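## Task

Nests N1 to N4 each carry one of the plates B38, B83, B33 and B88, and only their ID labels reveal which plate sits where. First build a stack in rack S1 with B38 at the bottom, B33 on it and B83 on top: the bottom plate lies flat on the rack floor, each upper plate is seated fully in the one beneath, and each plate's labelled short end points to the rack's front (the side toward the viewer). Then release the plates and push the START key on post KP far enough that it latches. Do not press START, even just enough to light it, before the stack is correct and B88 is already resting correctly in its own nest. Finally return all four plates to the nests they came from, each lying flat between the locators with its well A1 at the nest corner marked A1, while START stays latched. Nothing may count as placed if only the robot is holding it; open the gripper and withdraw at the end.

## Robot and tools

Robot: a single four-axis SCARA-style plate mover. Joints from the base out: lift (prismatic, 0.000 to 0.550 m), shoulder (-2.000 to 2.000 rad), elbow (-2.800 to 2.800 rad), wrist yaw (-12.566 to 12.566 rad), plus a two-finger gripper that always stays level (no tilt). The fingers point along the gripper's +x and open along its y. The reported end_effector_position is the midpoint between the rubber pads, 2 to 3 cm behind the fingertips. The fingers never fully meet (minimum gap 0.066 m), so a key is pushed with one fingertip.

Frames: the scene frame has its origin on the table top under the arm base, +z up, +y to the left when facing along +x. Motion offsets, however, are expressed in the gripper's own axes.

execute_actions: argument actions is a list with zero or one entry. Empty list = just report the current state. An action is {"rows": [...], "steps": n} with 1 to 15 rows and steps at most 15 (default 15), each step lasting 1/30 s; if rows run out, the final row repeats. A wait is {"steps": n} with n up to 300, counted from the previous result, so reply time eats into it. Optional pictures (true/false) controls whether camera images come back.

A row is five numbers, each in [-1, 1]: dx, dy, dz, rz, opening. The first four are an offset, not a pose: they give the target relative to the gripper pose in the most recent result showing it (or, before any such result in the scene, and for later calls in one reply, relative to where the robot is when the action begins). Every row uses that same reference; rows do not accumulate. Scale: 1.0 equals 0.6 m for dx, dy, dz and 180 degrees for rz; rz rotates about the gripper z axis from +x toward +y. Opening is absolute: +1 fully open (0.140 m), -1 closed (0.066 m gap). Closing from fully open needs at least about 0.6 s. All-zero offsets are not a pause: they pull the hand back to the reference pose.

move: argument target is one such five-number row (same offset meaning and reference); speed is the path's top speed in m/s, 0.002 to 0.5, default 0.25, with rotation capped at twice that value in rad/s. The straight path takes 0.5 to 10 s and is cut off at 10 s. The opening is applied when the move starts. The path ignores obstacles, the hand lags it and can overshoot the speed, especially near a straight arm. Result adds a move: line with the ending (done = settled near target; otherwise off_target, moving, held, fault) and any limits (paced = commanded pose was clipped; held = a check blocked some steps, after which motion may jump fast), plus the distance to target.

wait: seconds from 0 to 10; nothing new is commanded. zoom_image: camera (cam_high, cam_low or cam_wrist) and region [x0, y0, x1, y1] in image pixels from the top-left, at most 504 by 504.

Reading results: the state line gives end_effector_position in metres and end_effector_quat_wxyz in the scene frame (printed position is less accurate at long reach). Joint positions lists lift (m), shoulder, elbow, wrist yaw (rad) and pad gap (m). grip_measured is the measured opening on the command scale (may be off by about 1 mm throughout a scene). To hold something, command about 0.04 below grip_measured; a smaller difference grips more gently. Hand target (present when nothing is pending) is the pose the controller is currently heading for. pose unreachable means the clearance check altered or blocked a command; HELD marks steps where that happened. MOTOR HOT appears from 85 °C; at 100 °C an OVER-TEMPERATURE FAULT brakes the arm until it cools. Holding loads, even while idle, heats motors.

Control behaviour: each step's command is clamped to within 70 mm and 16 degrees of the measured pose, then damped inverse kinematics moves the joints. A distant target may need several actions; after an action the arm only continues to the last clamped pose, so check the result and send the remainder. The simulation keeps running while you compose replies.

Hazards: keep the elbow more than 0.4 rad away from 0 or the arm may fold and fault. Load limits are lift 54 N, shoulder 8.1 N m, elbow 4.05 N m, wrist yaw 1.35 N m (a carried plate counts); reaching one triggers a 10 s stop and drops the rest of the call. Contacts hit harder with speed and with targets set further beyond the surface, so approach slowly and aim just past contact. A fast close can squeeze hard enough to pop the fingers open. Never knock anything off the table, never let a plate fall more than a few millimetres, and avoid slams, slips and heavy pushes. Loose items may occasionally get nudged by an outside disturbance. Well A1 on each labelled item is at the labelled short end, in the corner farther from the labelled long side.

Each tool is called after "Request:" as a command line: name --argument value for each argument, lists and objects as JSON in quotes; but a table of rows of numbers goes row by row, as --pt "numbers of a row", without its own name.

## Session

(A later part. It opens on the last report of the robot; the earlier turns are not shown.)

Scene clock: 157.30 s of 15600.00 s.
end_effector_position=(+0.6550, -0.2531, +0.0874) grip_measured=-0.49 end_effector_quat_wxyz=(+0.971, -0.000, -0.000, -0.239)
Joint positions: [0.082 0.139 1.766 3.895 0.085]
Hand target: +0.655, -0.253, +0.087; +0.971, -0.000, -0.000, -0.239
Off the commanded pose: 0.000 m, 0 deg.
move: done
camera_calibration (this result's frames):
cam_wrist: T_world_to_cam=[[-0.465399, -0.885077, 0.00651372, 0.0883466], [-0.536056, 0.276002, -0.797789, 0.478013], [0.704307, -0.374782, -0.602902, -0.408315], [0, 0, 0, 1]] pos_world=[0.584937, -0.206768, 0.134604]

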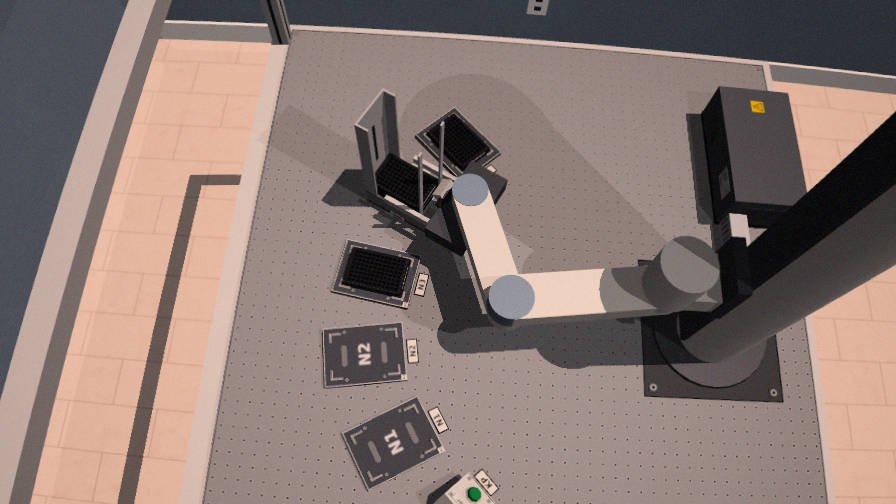

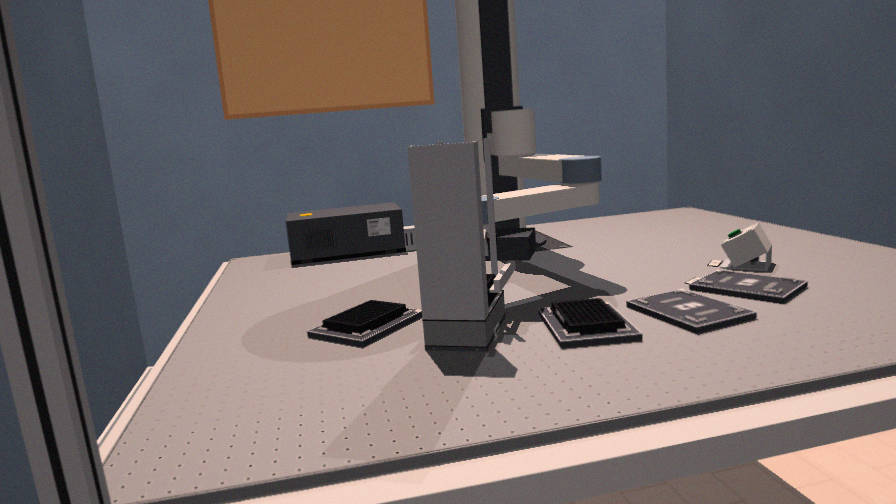

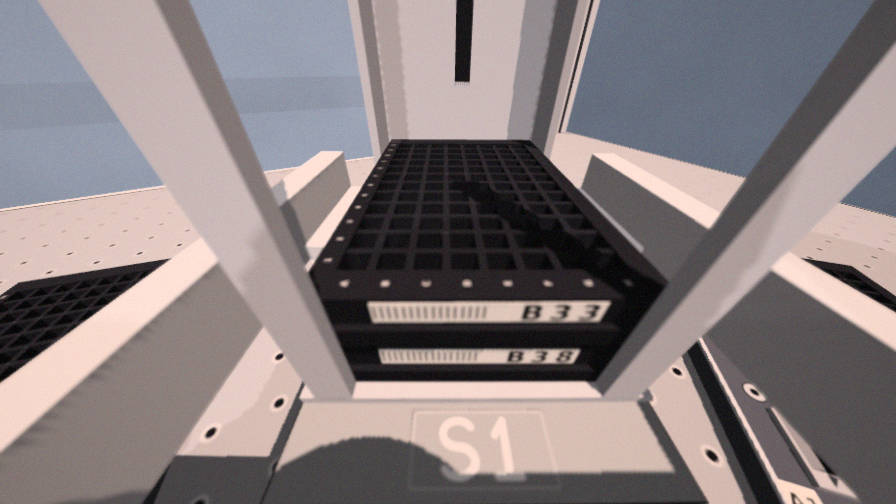

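Request:
move --target '[0,0,-0.003,0,-0.55]' --speed 0.005

Request:
move --target '[0,0,0,0,0.2]'

Request:
move --target '[-0.2,0,0,0,0.2]' --speed 0.15

Scene clock: 161.77 s of 15600.00 s.
end_effector_position=(+0.6550, -0.2531, +0.0856) grip_measured=-0.49 end_effector_quat_wxyz=(+0.971, -0.000, -0.000, -0.239)
Joint positions: [0.081 0.139 1.766 3.895 0.085]
Hand target: +0.655, -0.253, +0.086; +0.971, -0.000, -0.000, -0.239
Off the commanded pose: 0.000 m, 0 deg.
After step 90, 0.77 s passed at rest.
move: done
camera_calibration (this result's frames):
cam_wrist: T_world_to_cam=[[-0.465399, -0.885077, 0.00651372, 0.0883581], [-0.536056, 0.276002, -0.797789, 0.476603], [0.704307, -0.374782, -0.602902, -0.409381], [0, 0, 0, 1]] pos_world=[0.584937, -0.206768, 0.132837]

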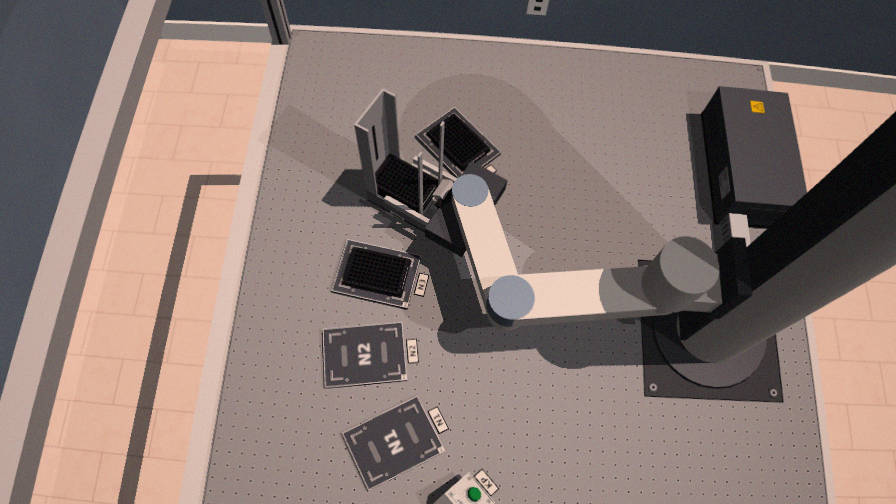

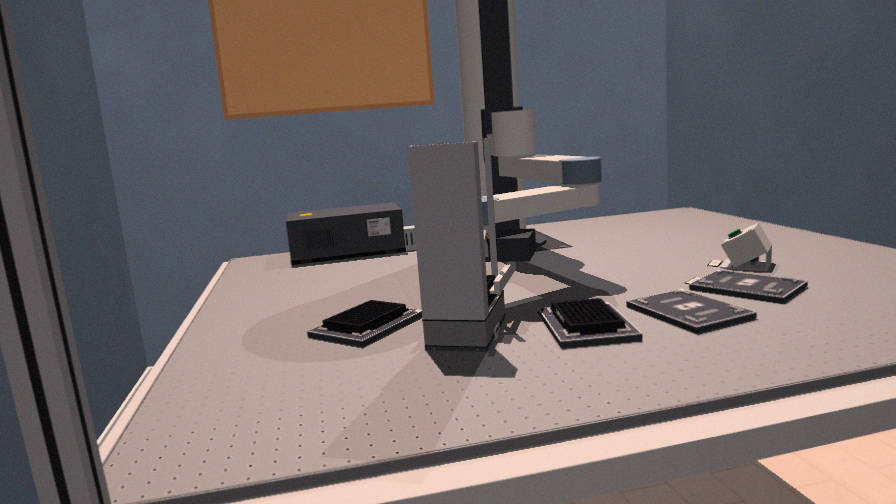

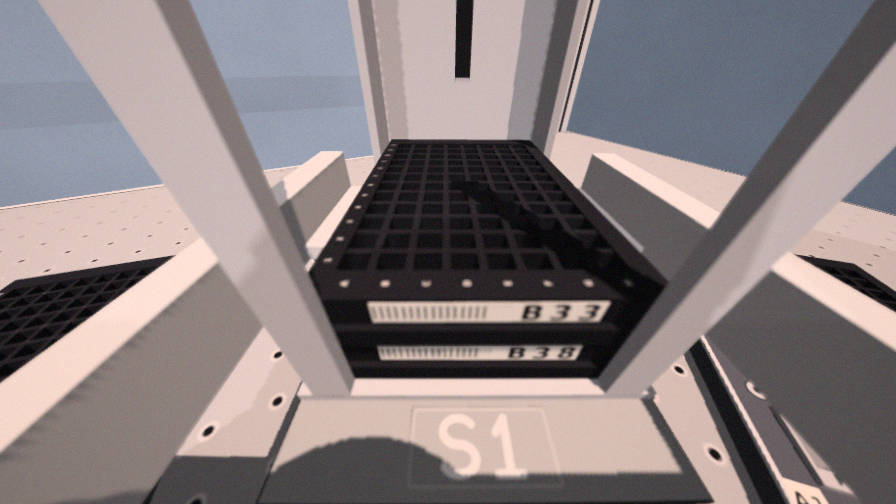

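Scene clock: 162.27 s of 15600.00 s.
end_effector_position=(+0.6550, -0.2531, +0.0856) grip_measured=+0.20 end_effector_quat_wxyz=(+0.971, -0.000, -0.000, -0.239)
Joint positions: [0.081 0.139 1.766 3.895 0.11 ]
Hand target: +0.655, -0.253, +0.086; +0.971, -0.000, -0.000, -0.239
Off the commanded pose: 0.000 m, 0 deg.
move: done
camera_calibration (this result's frames):
cam_wrist: T_world_to_cam=[[-0.465402, -0.885075, 0.00651372, 0.0883603], [-0.536055, 0.276004, -0.797789, 0.476603], [0.704305, -0.374784, -0.602902, -0.40938], [0, 0, 0, 1]] pos_world=[0.584937, -0.206768, 0.132837]

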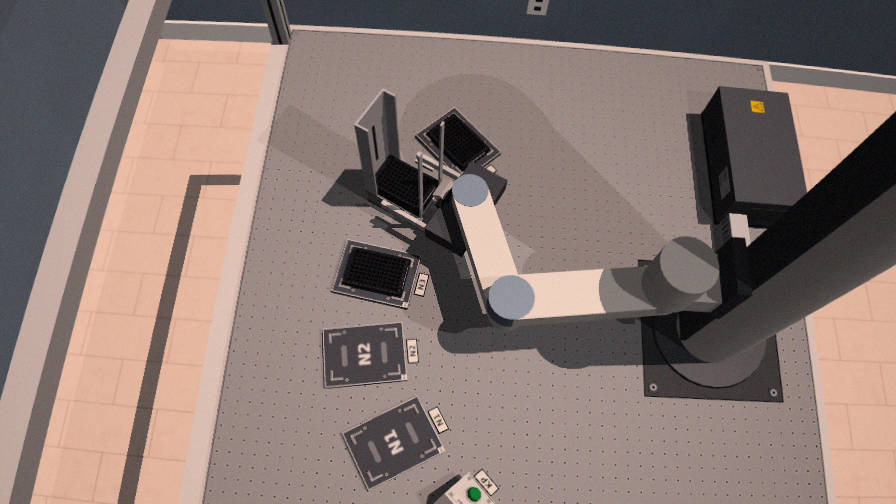

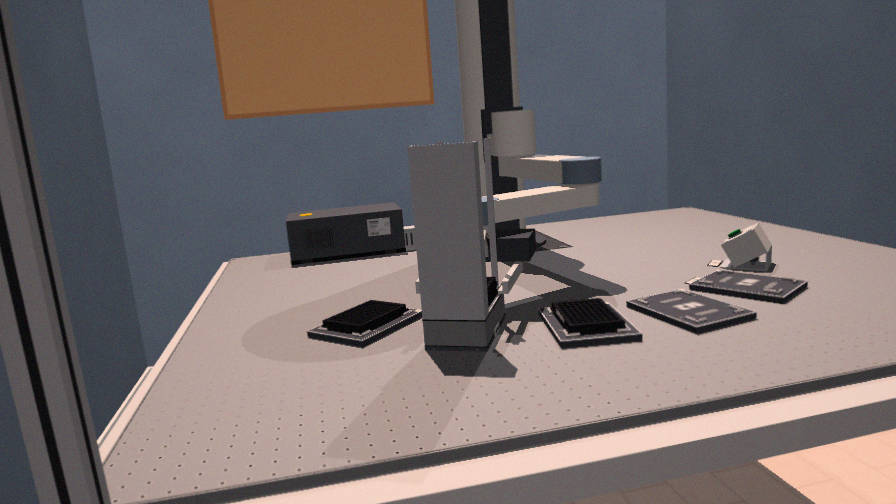

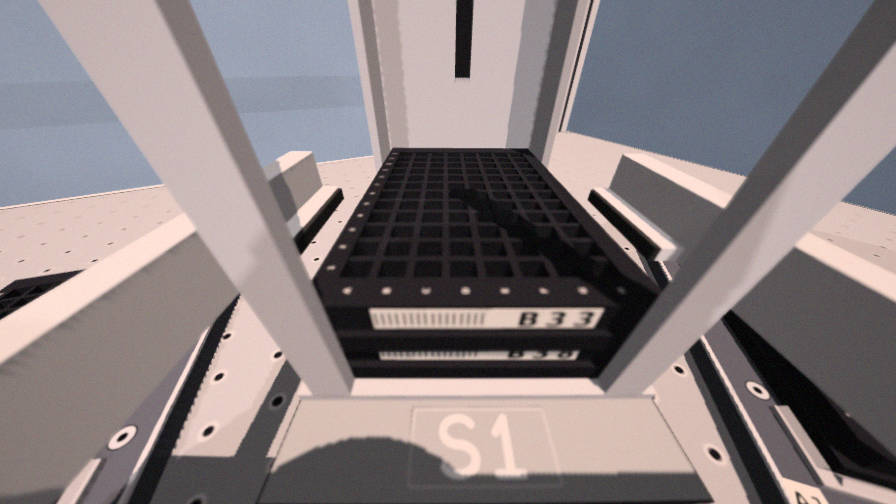

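Scene clock: 163.40 s of 15600.00 s.
end_effector_position=(+0.5487, -0.1974, +0.0856) grip_measured=+0.20 end_effector_quat_wxyz=(+0.971, -0.000, -0.000, -0.239)
Joint positions: [0.081 0.394 1.14  4.266 0.11 ]
Hand target: +0.549, -0.197, +0.086; +0.971, -0.000, -0.000, -0.239
Off the commanded pose: 0.000 m, 0 deg.
move: done
camera_calibration (this result's frames):
cam_wrist: T_world_to_cam=[[-0.465651, -0.884945, 0.00651372, 0.0883213], [-0.535977, 0.276155, -0.797789, 0.404225], [0.7042, -0.374982, -0.602902, -0.313615], [0, 0, 0, 1]] pos_world=[0.47863, -0.151069, 0.132832]

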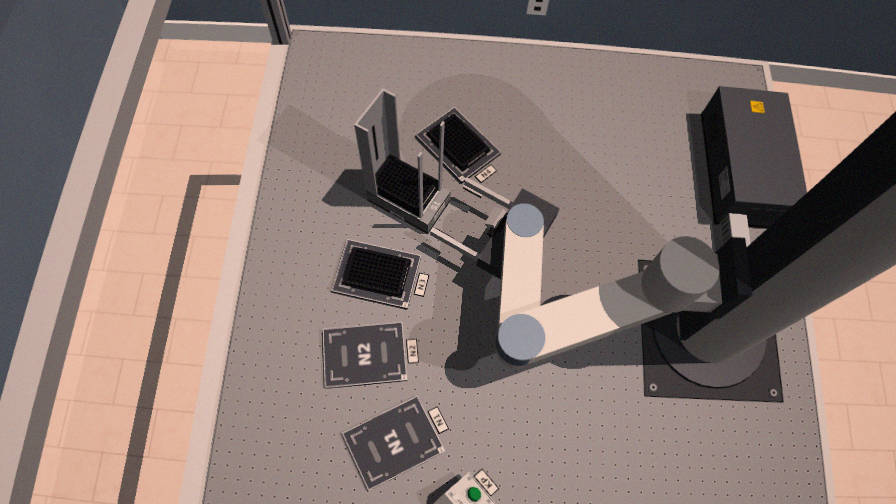

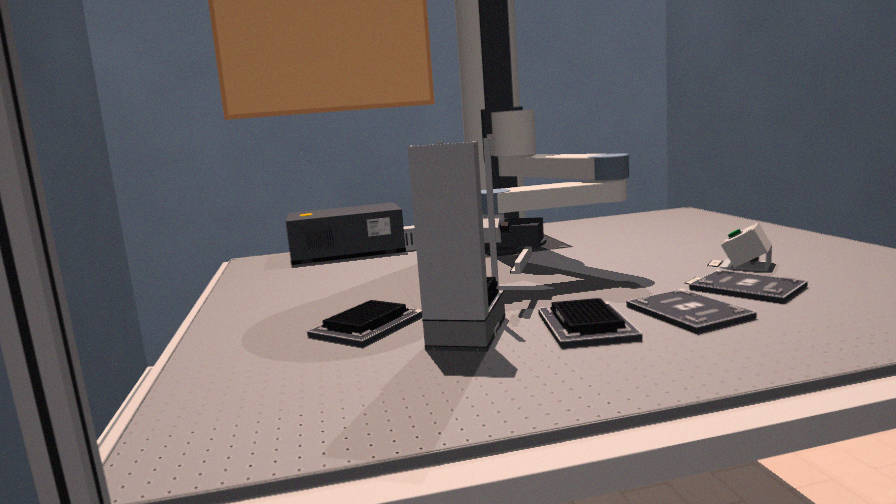

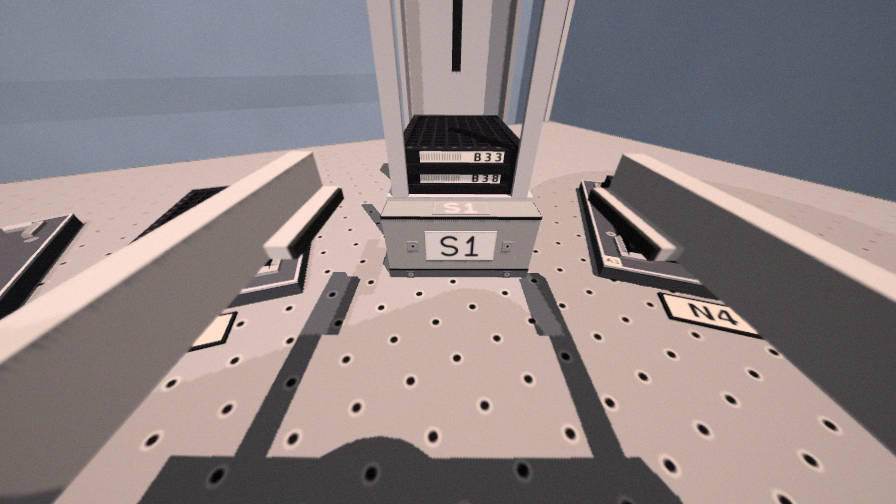

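Request:
move --target '[0.033,0.272,0,0.1036,0.2]'

Request:
move --target '[0.1,0,-0.064,0,0.2]' --speed 0.12

Scene clock: 172.23 s of 15600.00 s.
end_effector_position=(+0.6421, -0.0619, +0.0856) grip_measured=+0.20 end_effector_quat_wxyz=(+0.997, -0.000, -0.000, -0.079)
Joint positions: [0.081 0.669 1.374 4.083 0.11 ]
Hand target: +0.642, -0.062, +0.086; +0.997, -0.000, -0.000, -0.079
Off the commanded pose: 0.000 m, 0 deg.
After step 90, 4.83 s passed at rest.
move: done
camera_calibration (this result's frames):
cam_wrist: T_world_to_cam=[[-0.157685, -0.987468, 0.00651372, 0.0476507], [-0.596191, 0.0899407, -0.797789, 0.443999], [0.787205, -0.129682, -0.602902, -0.366684], [0, 0, 0, 1]] pos_world=[0.560877, -0.0404324, 0.132832]

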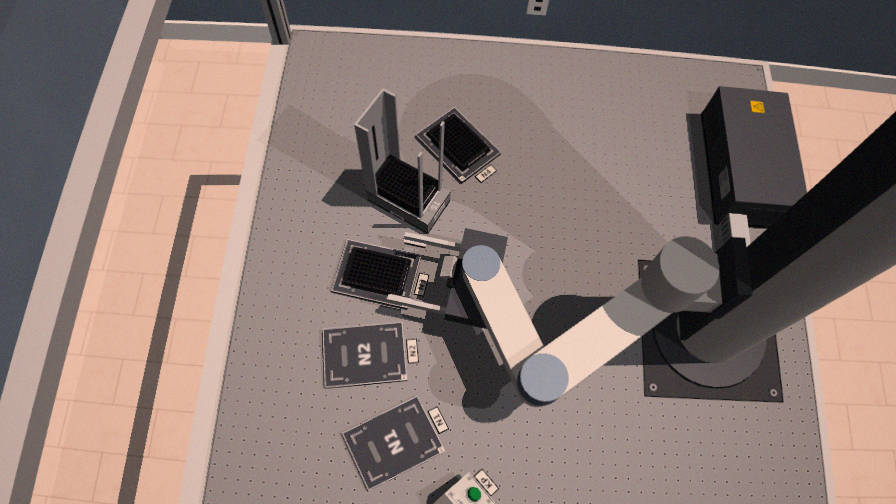

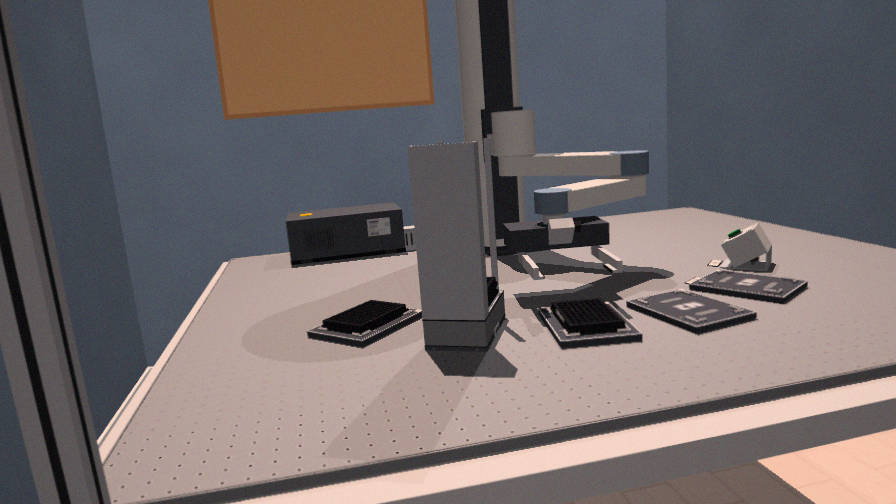

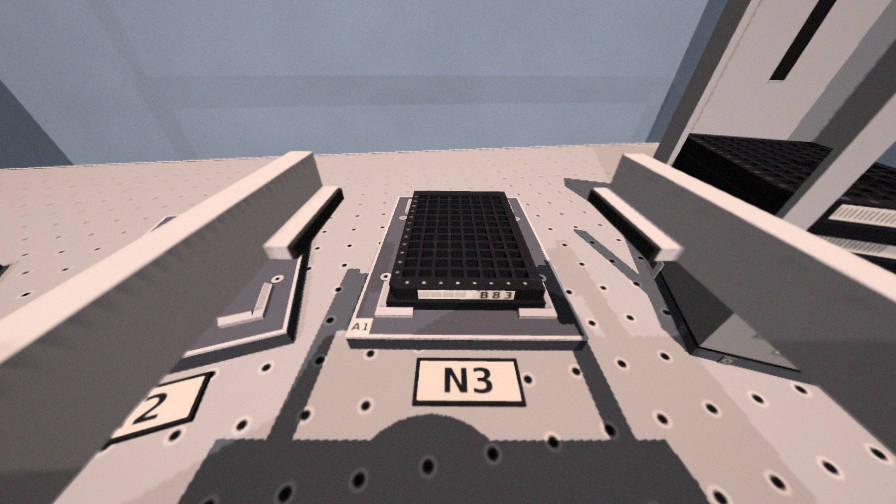

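Scene clock: 173.13 s of 15600.00 s.
end_effector_position=(+0.7013, -0.0713, +0.0472) grip_measured=+0.20 end_effector_quat_wxyz=(+0.997, -0.000, -0.000, -0.078)
Joint positions: [0.042 0.528 1.698 3.901 0.11 ]
Hand target: +0.701, -0.071, +0.047; +0.997, -0.000, -0.000, -0.079
Off the commanded pose: 0.000 m, 0 deg.
move: done
camera_calibration (this result's frames):
cam_wrist: T_world_to_cam=[[-0.157452, -0.987505, 0.00651372, 0.0478434], [-0.596212, 0.0898003, -0.797789, 0.449492], [0.787236, -0.129497, -0.602902, -0.437754], [0, 0, 0, 1]] pos_world=[0.620141, -0.0498068, 0.0943656]

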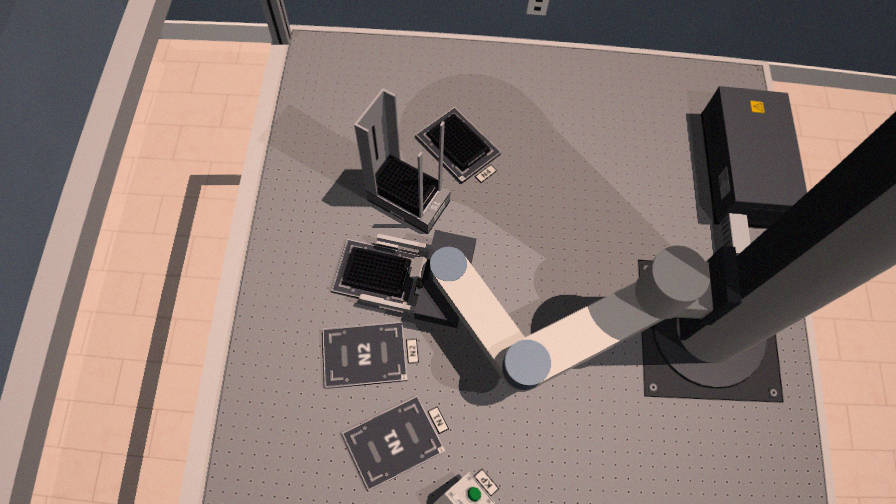

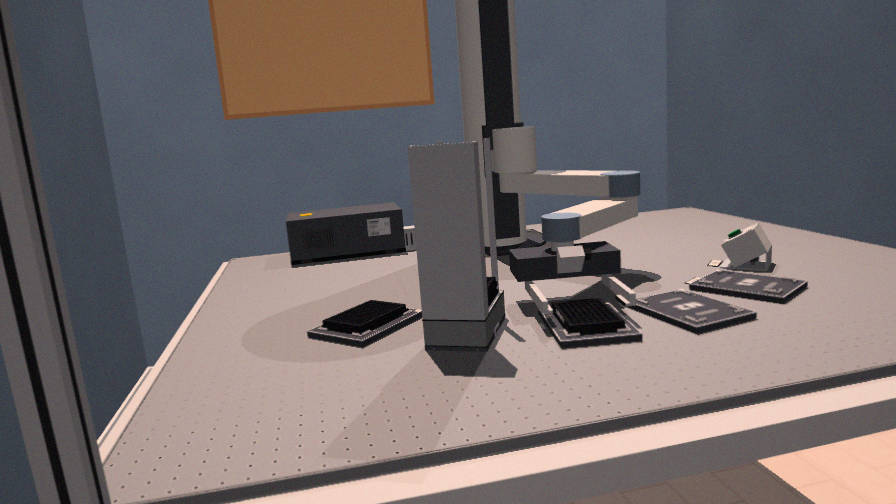

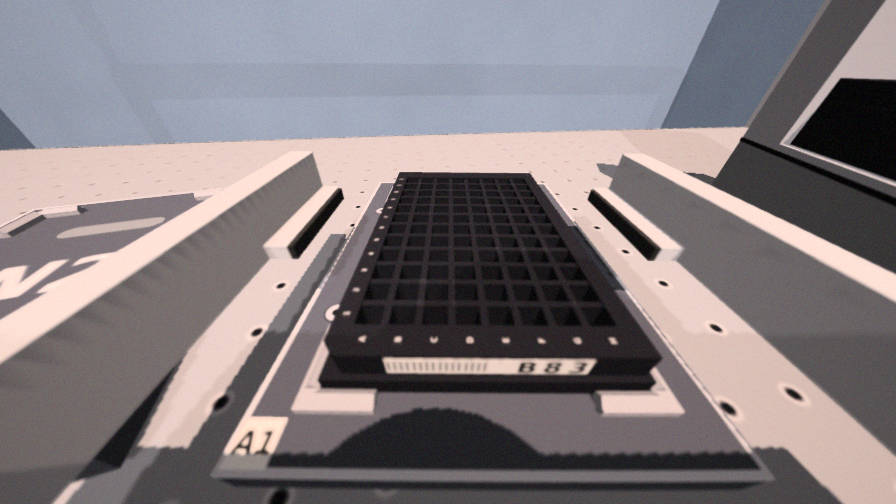

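Request:
move --target '[-0.006,-0.004,-0.029,-0.005,0]' --speed 0.04

Scene clock: 176.87 s of 15600.00 s.
end_effector_position=(+0.6974, -0.0731, +0.0297) grip_measured=+0.00 end_effector_quat_wxyz=(+0.996, -0.000, -0.000, -0.086)
Joint positions: [0.025 0.536 1.677 3.897 0.103]
Hand target: +0.697, -0.073, +0.030; +0.996, -0.000, -0.000, -0.086
Off the commanded pose: 0.000 m, 0 deg.
After step 90, 0.03 s passed at rest.
move: done
camera_calibration (this result's frames):
cam_wrist: T_world_to_cam=[[-0.172852, -0.984926, 0.00651372, 0.0564401], [-0.594738, 0.0990985, -0.797789, 0.433037], [0.785118, -0.141773, -0.602902, -0.444857], [0, 0, 0, 1]] pos_world=[0.616564, -0.0503927, 0.0768988]

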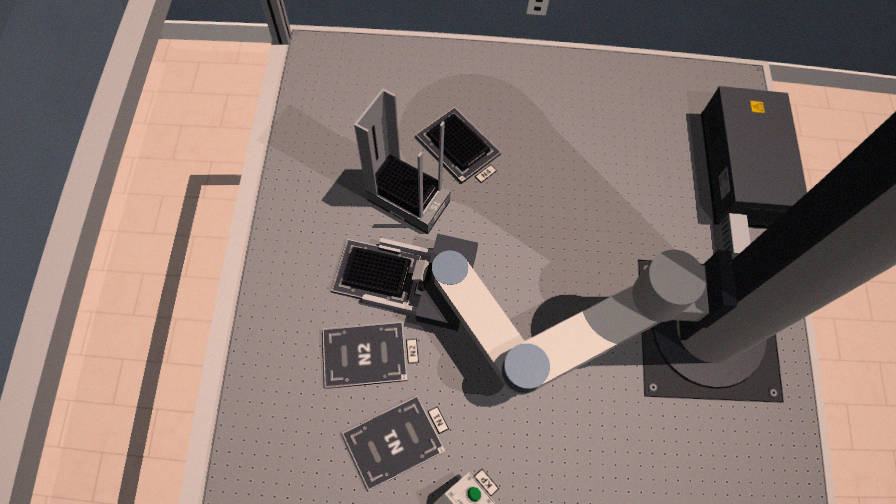

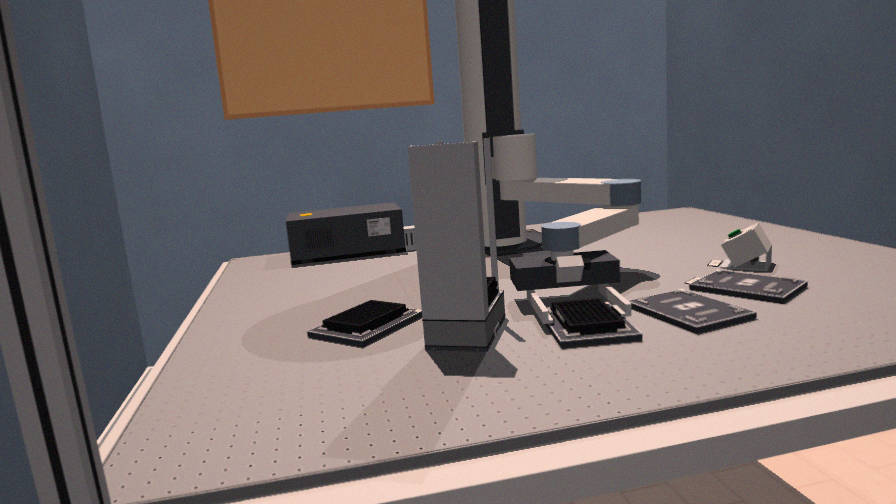

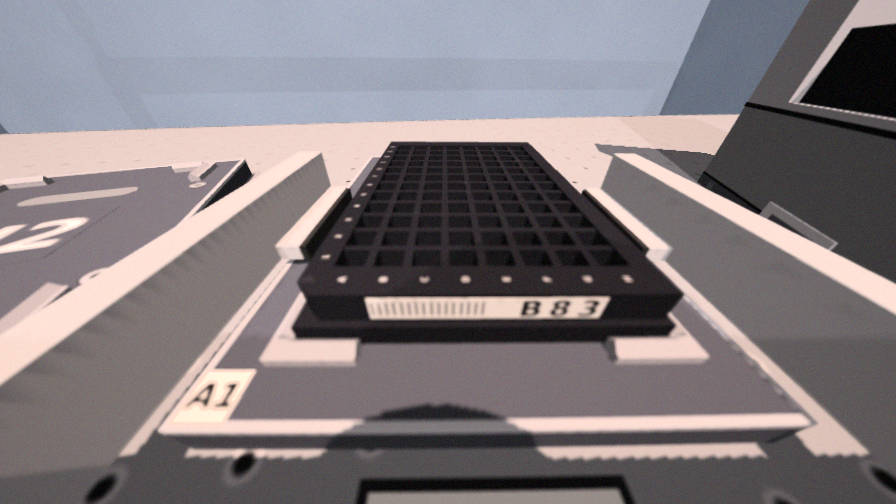

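Request:
execute_actions --actions '[]'

Request:
move --target '[0,0,0,0,-0.3]'

Request:
move --target '[0,0,0,0,-0.55]'

Request:
move --target '[0,0,0.509,0,-0.55]' --speed 0.2

Scene clock: 187.37 s of 15600.00 s.
end_effector_position=(+0.6974, -0.0731, +0.0297) grip_measured=+0.00 end_effector_quat_wxyz=(+0.996, -0.000, -0.000, -0.086)
Joint positions: [0.025 0.536 1.677 3.897 0.103]
Hand target: +0.697, -0.073, +0.030; +0.996, -0.000, -0.000, -0.086
Off the commanded pose: 0.000 m, 0 deg.
Steps of this call (steps 1 to 90: nothing new was sent; then 7.50 s passed at rest). Readings (end_effector_position):
1: (+0.6974, -0.0731, +0.0297)
2: (+0.6974, -0.0731, +0.0297)
4: (+0.6974, -0.0731, +0.0297)
8: (+0.6974, -0.0731, +0.0297)
90: the state above
camera_calibration (this result's frames):
cam_wrist: T_world_to_cam=[[-0.172853, -0.984926, 0.00651372, 0.0564405], [-0.594737, 0.0990992, -0.797789, 0.433038], [0.785117, -0.141774, -0.602902, -0.444856], [0, 0, 0, 1]] pos_world=[0.616564, -0.0503929, 0.0769006]

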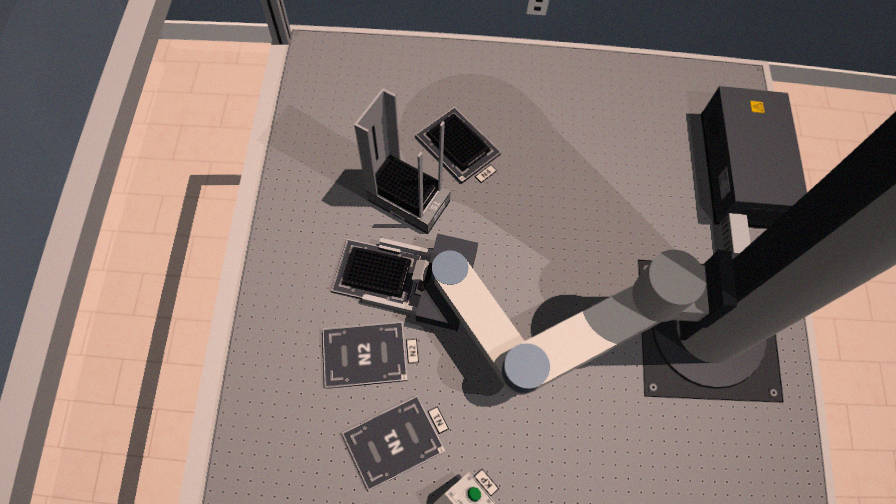

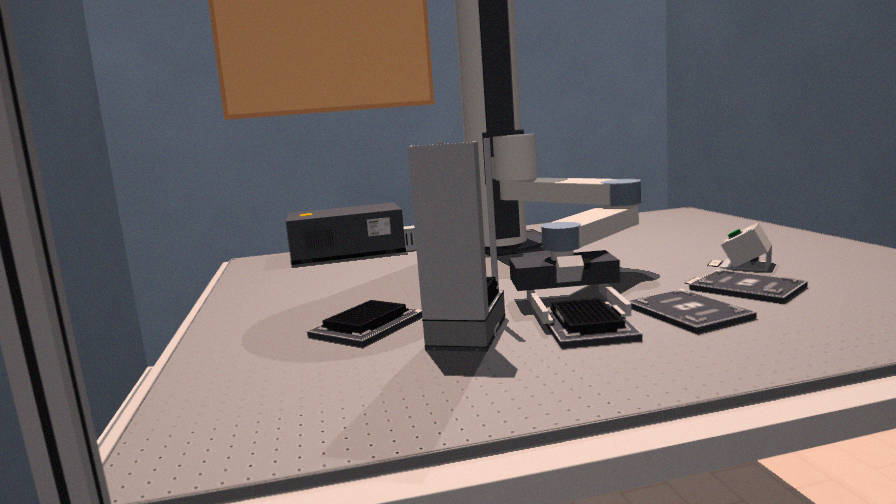

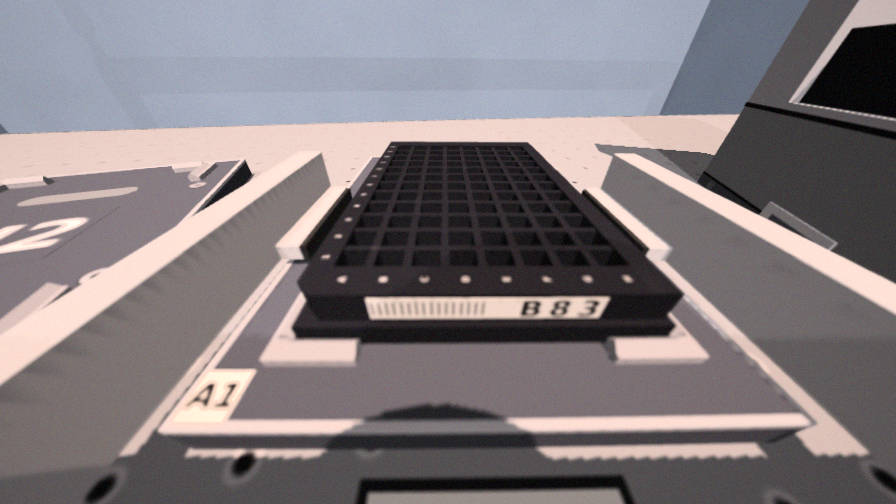

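Scene clock: 187.87 s of 15600.00 s.
end_effector_position=(+0.6974, -0.0731, +0.0297) grip_measured=-0.30 end_effector_quat_wxyz=(+0.996, -0.000, -0.000, -0.086)
Joint positions: [0.025 0.536 1.677 3.897 0.092]
Hand target: +0.697, -0.073, +0.030; +0.996, -0.000, -0.000, -0.086
Off the commanded pose: 0.000 m, 0 deg.
move: done
camera_calibration (this result's frames):
cam_wrist: T_world_to_cam=[[-0.172867, -0.984924, 0.00651372, 0.0564433], [-0.594736, 0.0991076, -0.797789, 0.433038], [0.785115, -0.141785, -0.602902, -0.444856], [0, 0, 0, 1]] pos_world=[0.616563, -0.0503988, 0.0769006]

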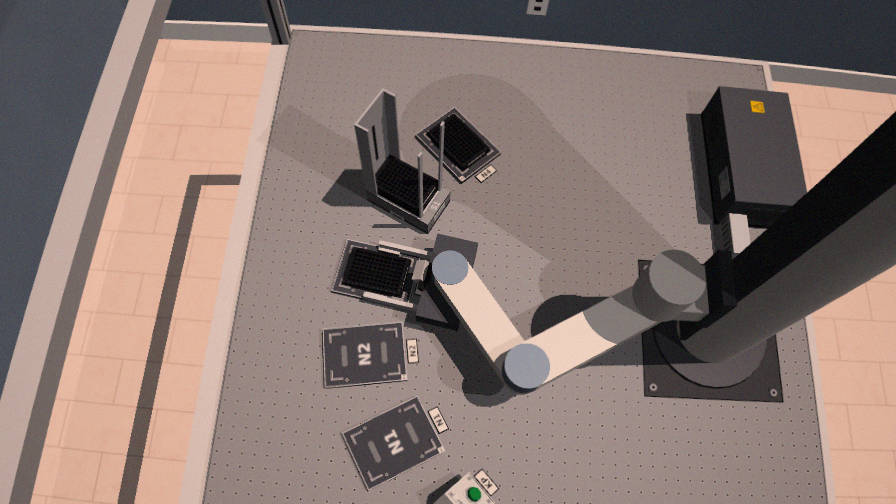

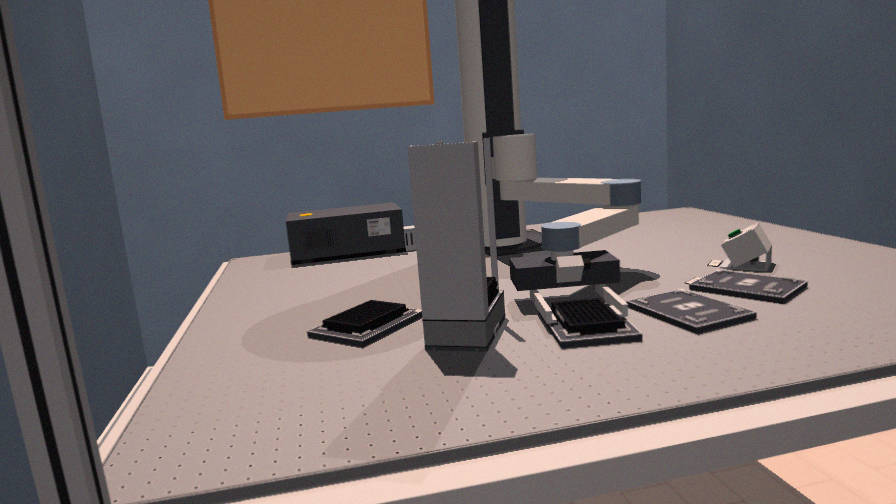

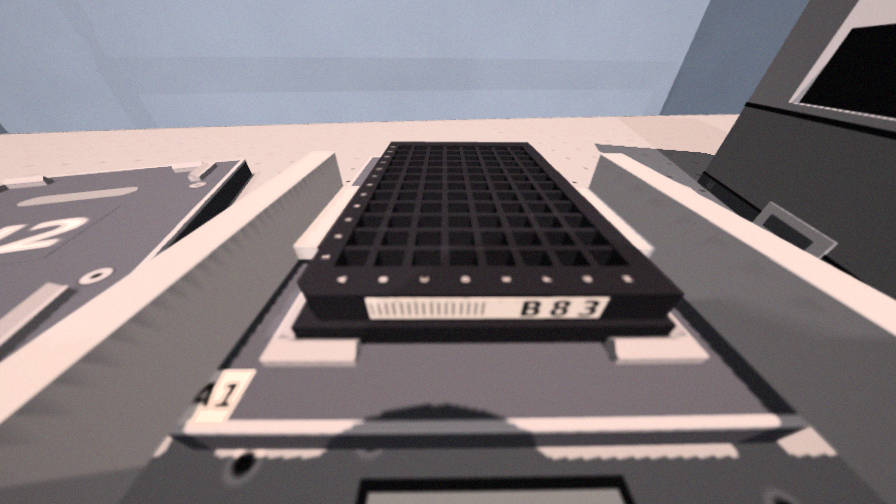

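Scene clock: 188.37 s of 15600.00 s.
end_effector_position=(+0.6974, -0.0730, +0.0297) grip_measured=-0.49 end_effector_quat_wxyz=(+0.996, -0.000, -0.000, -0.086)
Joint positions: [0.025 0.536 1.677 3.898 0.085]
Hand target: +0.697, -0.073, +0.030; +0.996, -0.000, -0.000, -0.086
Off the commanded pose: 0.000 m, 0 deg.
move: done
camera_calibration (this result's frames):
cam_wrist: T_world_to_cam=[[-0.172368, -0.985011, 0.00651372, 0.0561901], [-0.594786, 0.0988067, -0.797789, 0.43306], [0.785187, -0.141388, -0.602902, -0.444888], [0, 0, 0, 1]] pos_world=[0.616584, -0.0503431, 0.0769006]

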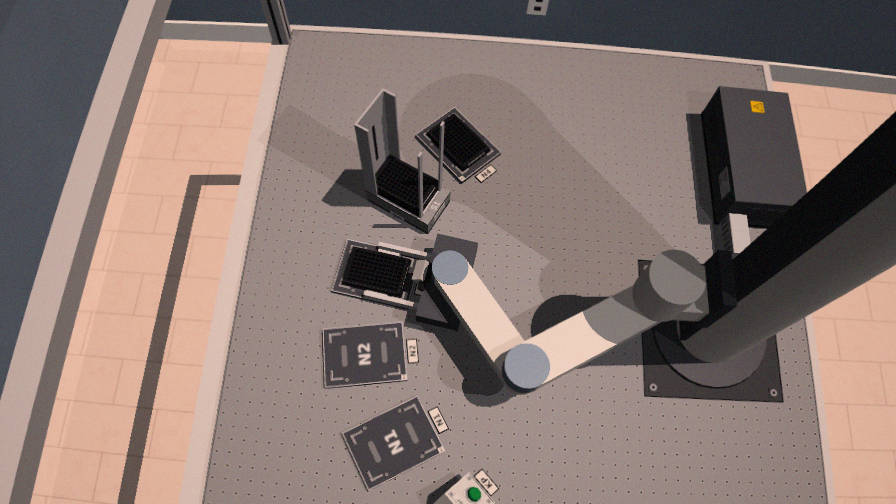

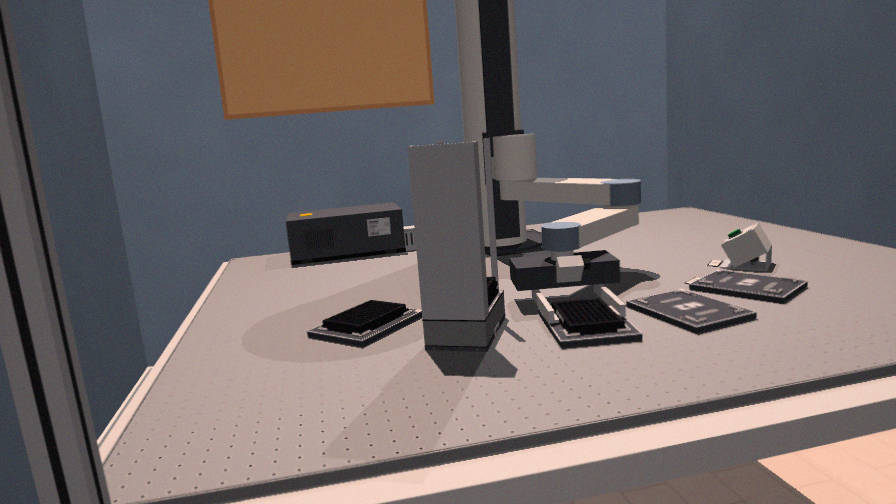

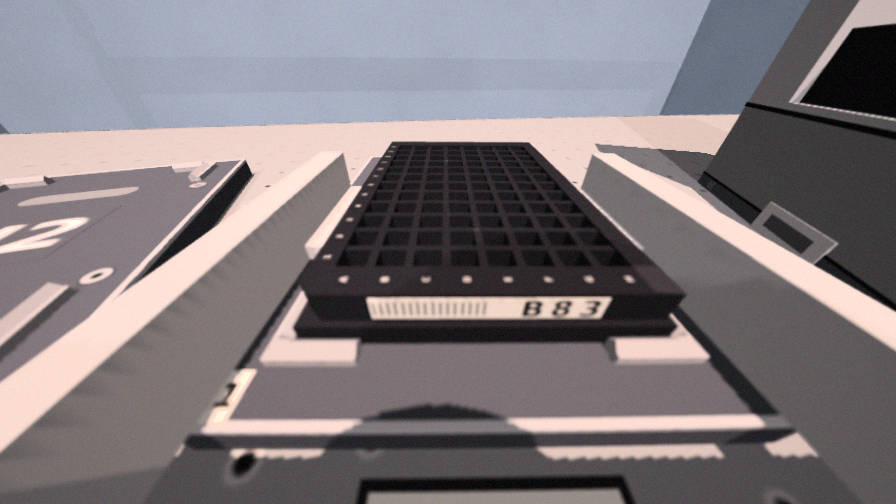

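Scene clock: 190.30 s of 15600.00 s.
end_effector_position=(+0.6974, -0.0730, +0.3352) grip_measured=-0.49 end_effector_quat_wxyz=(+0.996, -0.000, -0.000, -0.086)
Joint positions: [0.33  0.536 1.677 3.898 0.085]
Hand target: +0.697, -0.073, +0.335; +0.996, -0.000, -0.000, -0.086
Off the commanded pose: 0.000 m, 0 deg.
move: done
camera_calibration (this result's frames):
cam_wrist: T_world_to_cam=[[-0.172338, -0.985016, 0.00651372, 0.0541882], [-0.594789, 0.0987886, -0.797789, 0.676752], [0.785191, -0.141364, -0.602902, -0.260734], [0, 0, 0, 1]] pos_world=[0.61659, -0.0503375, 0.382355]

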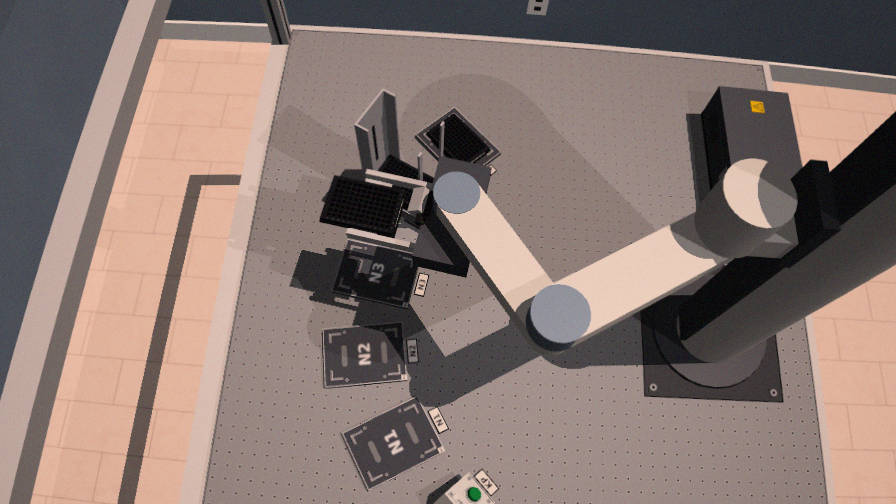

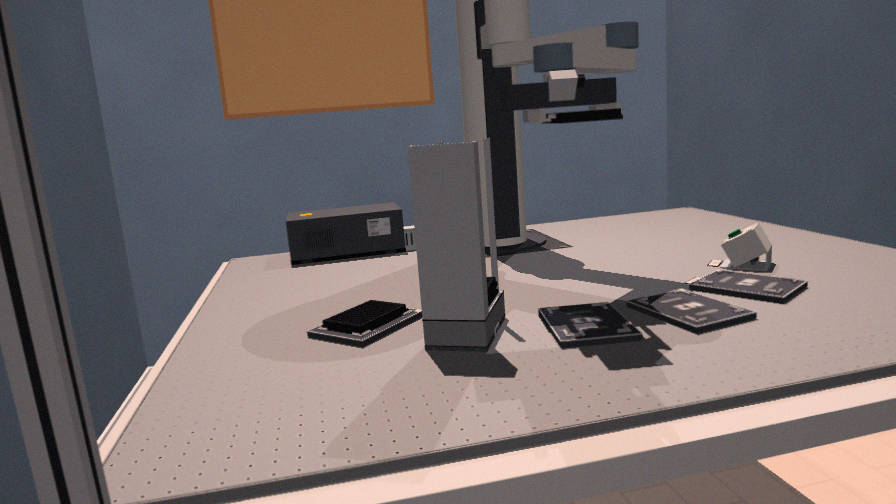

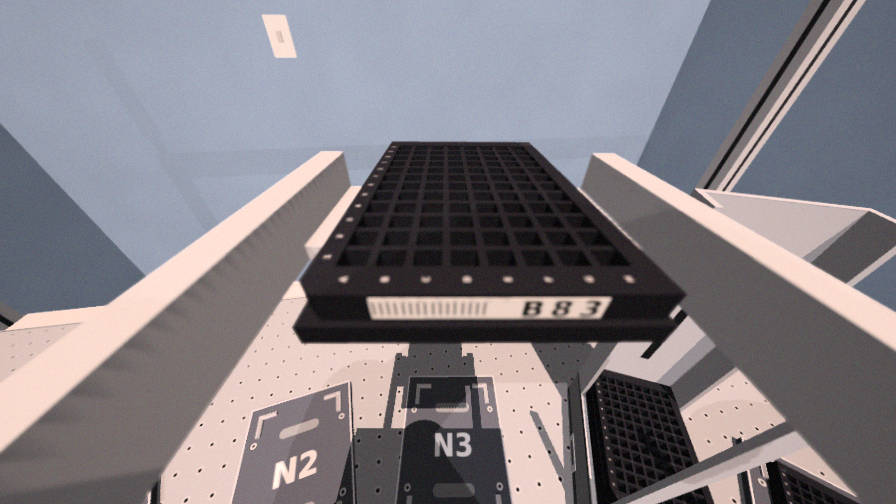

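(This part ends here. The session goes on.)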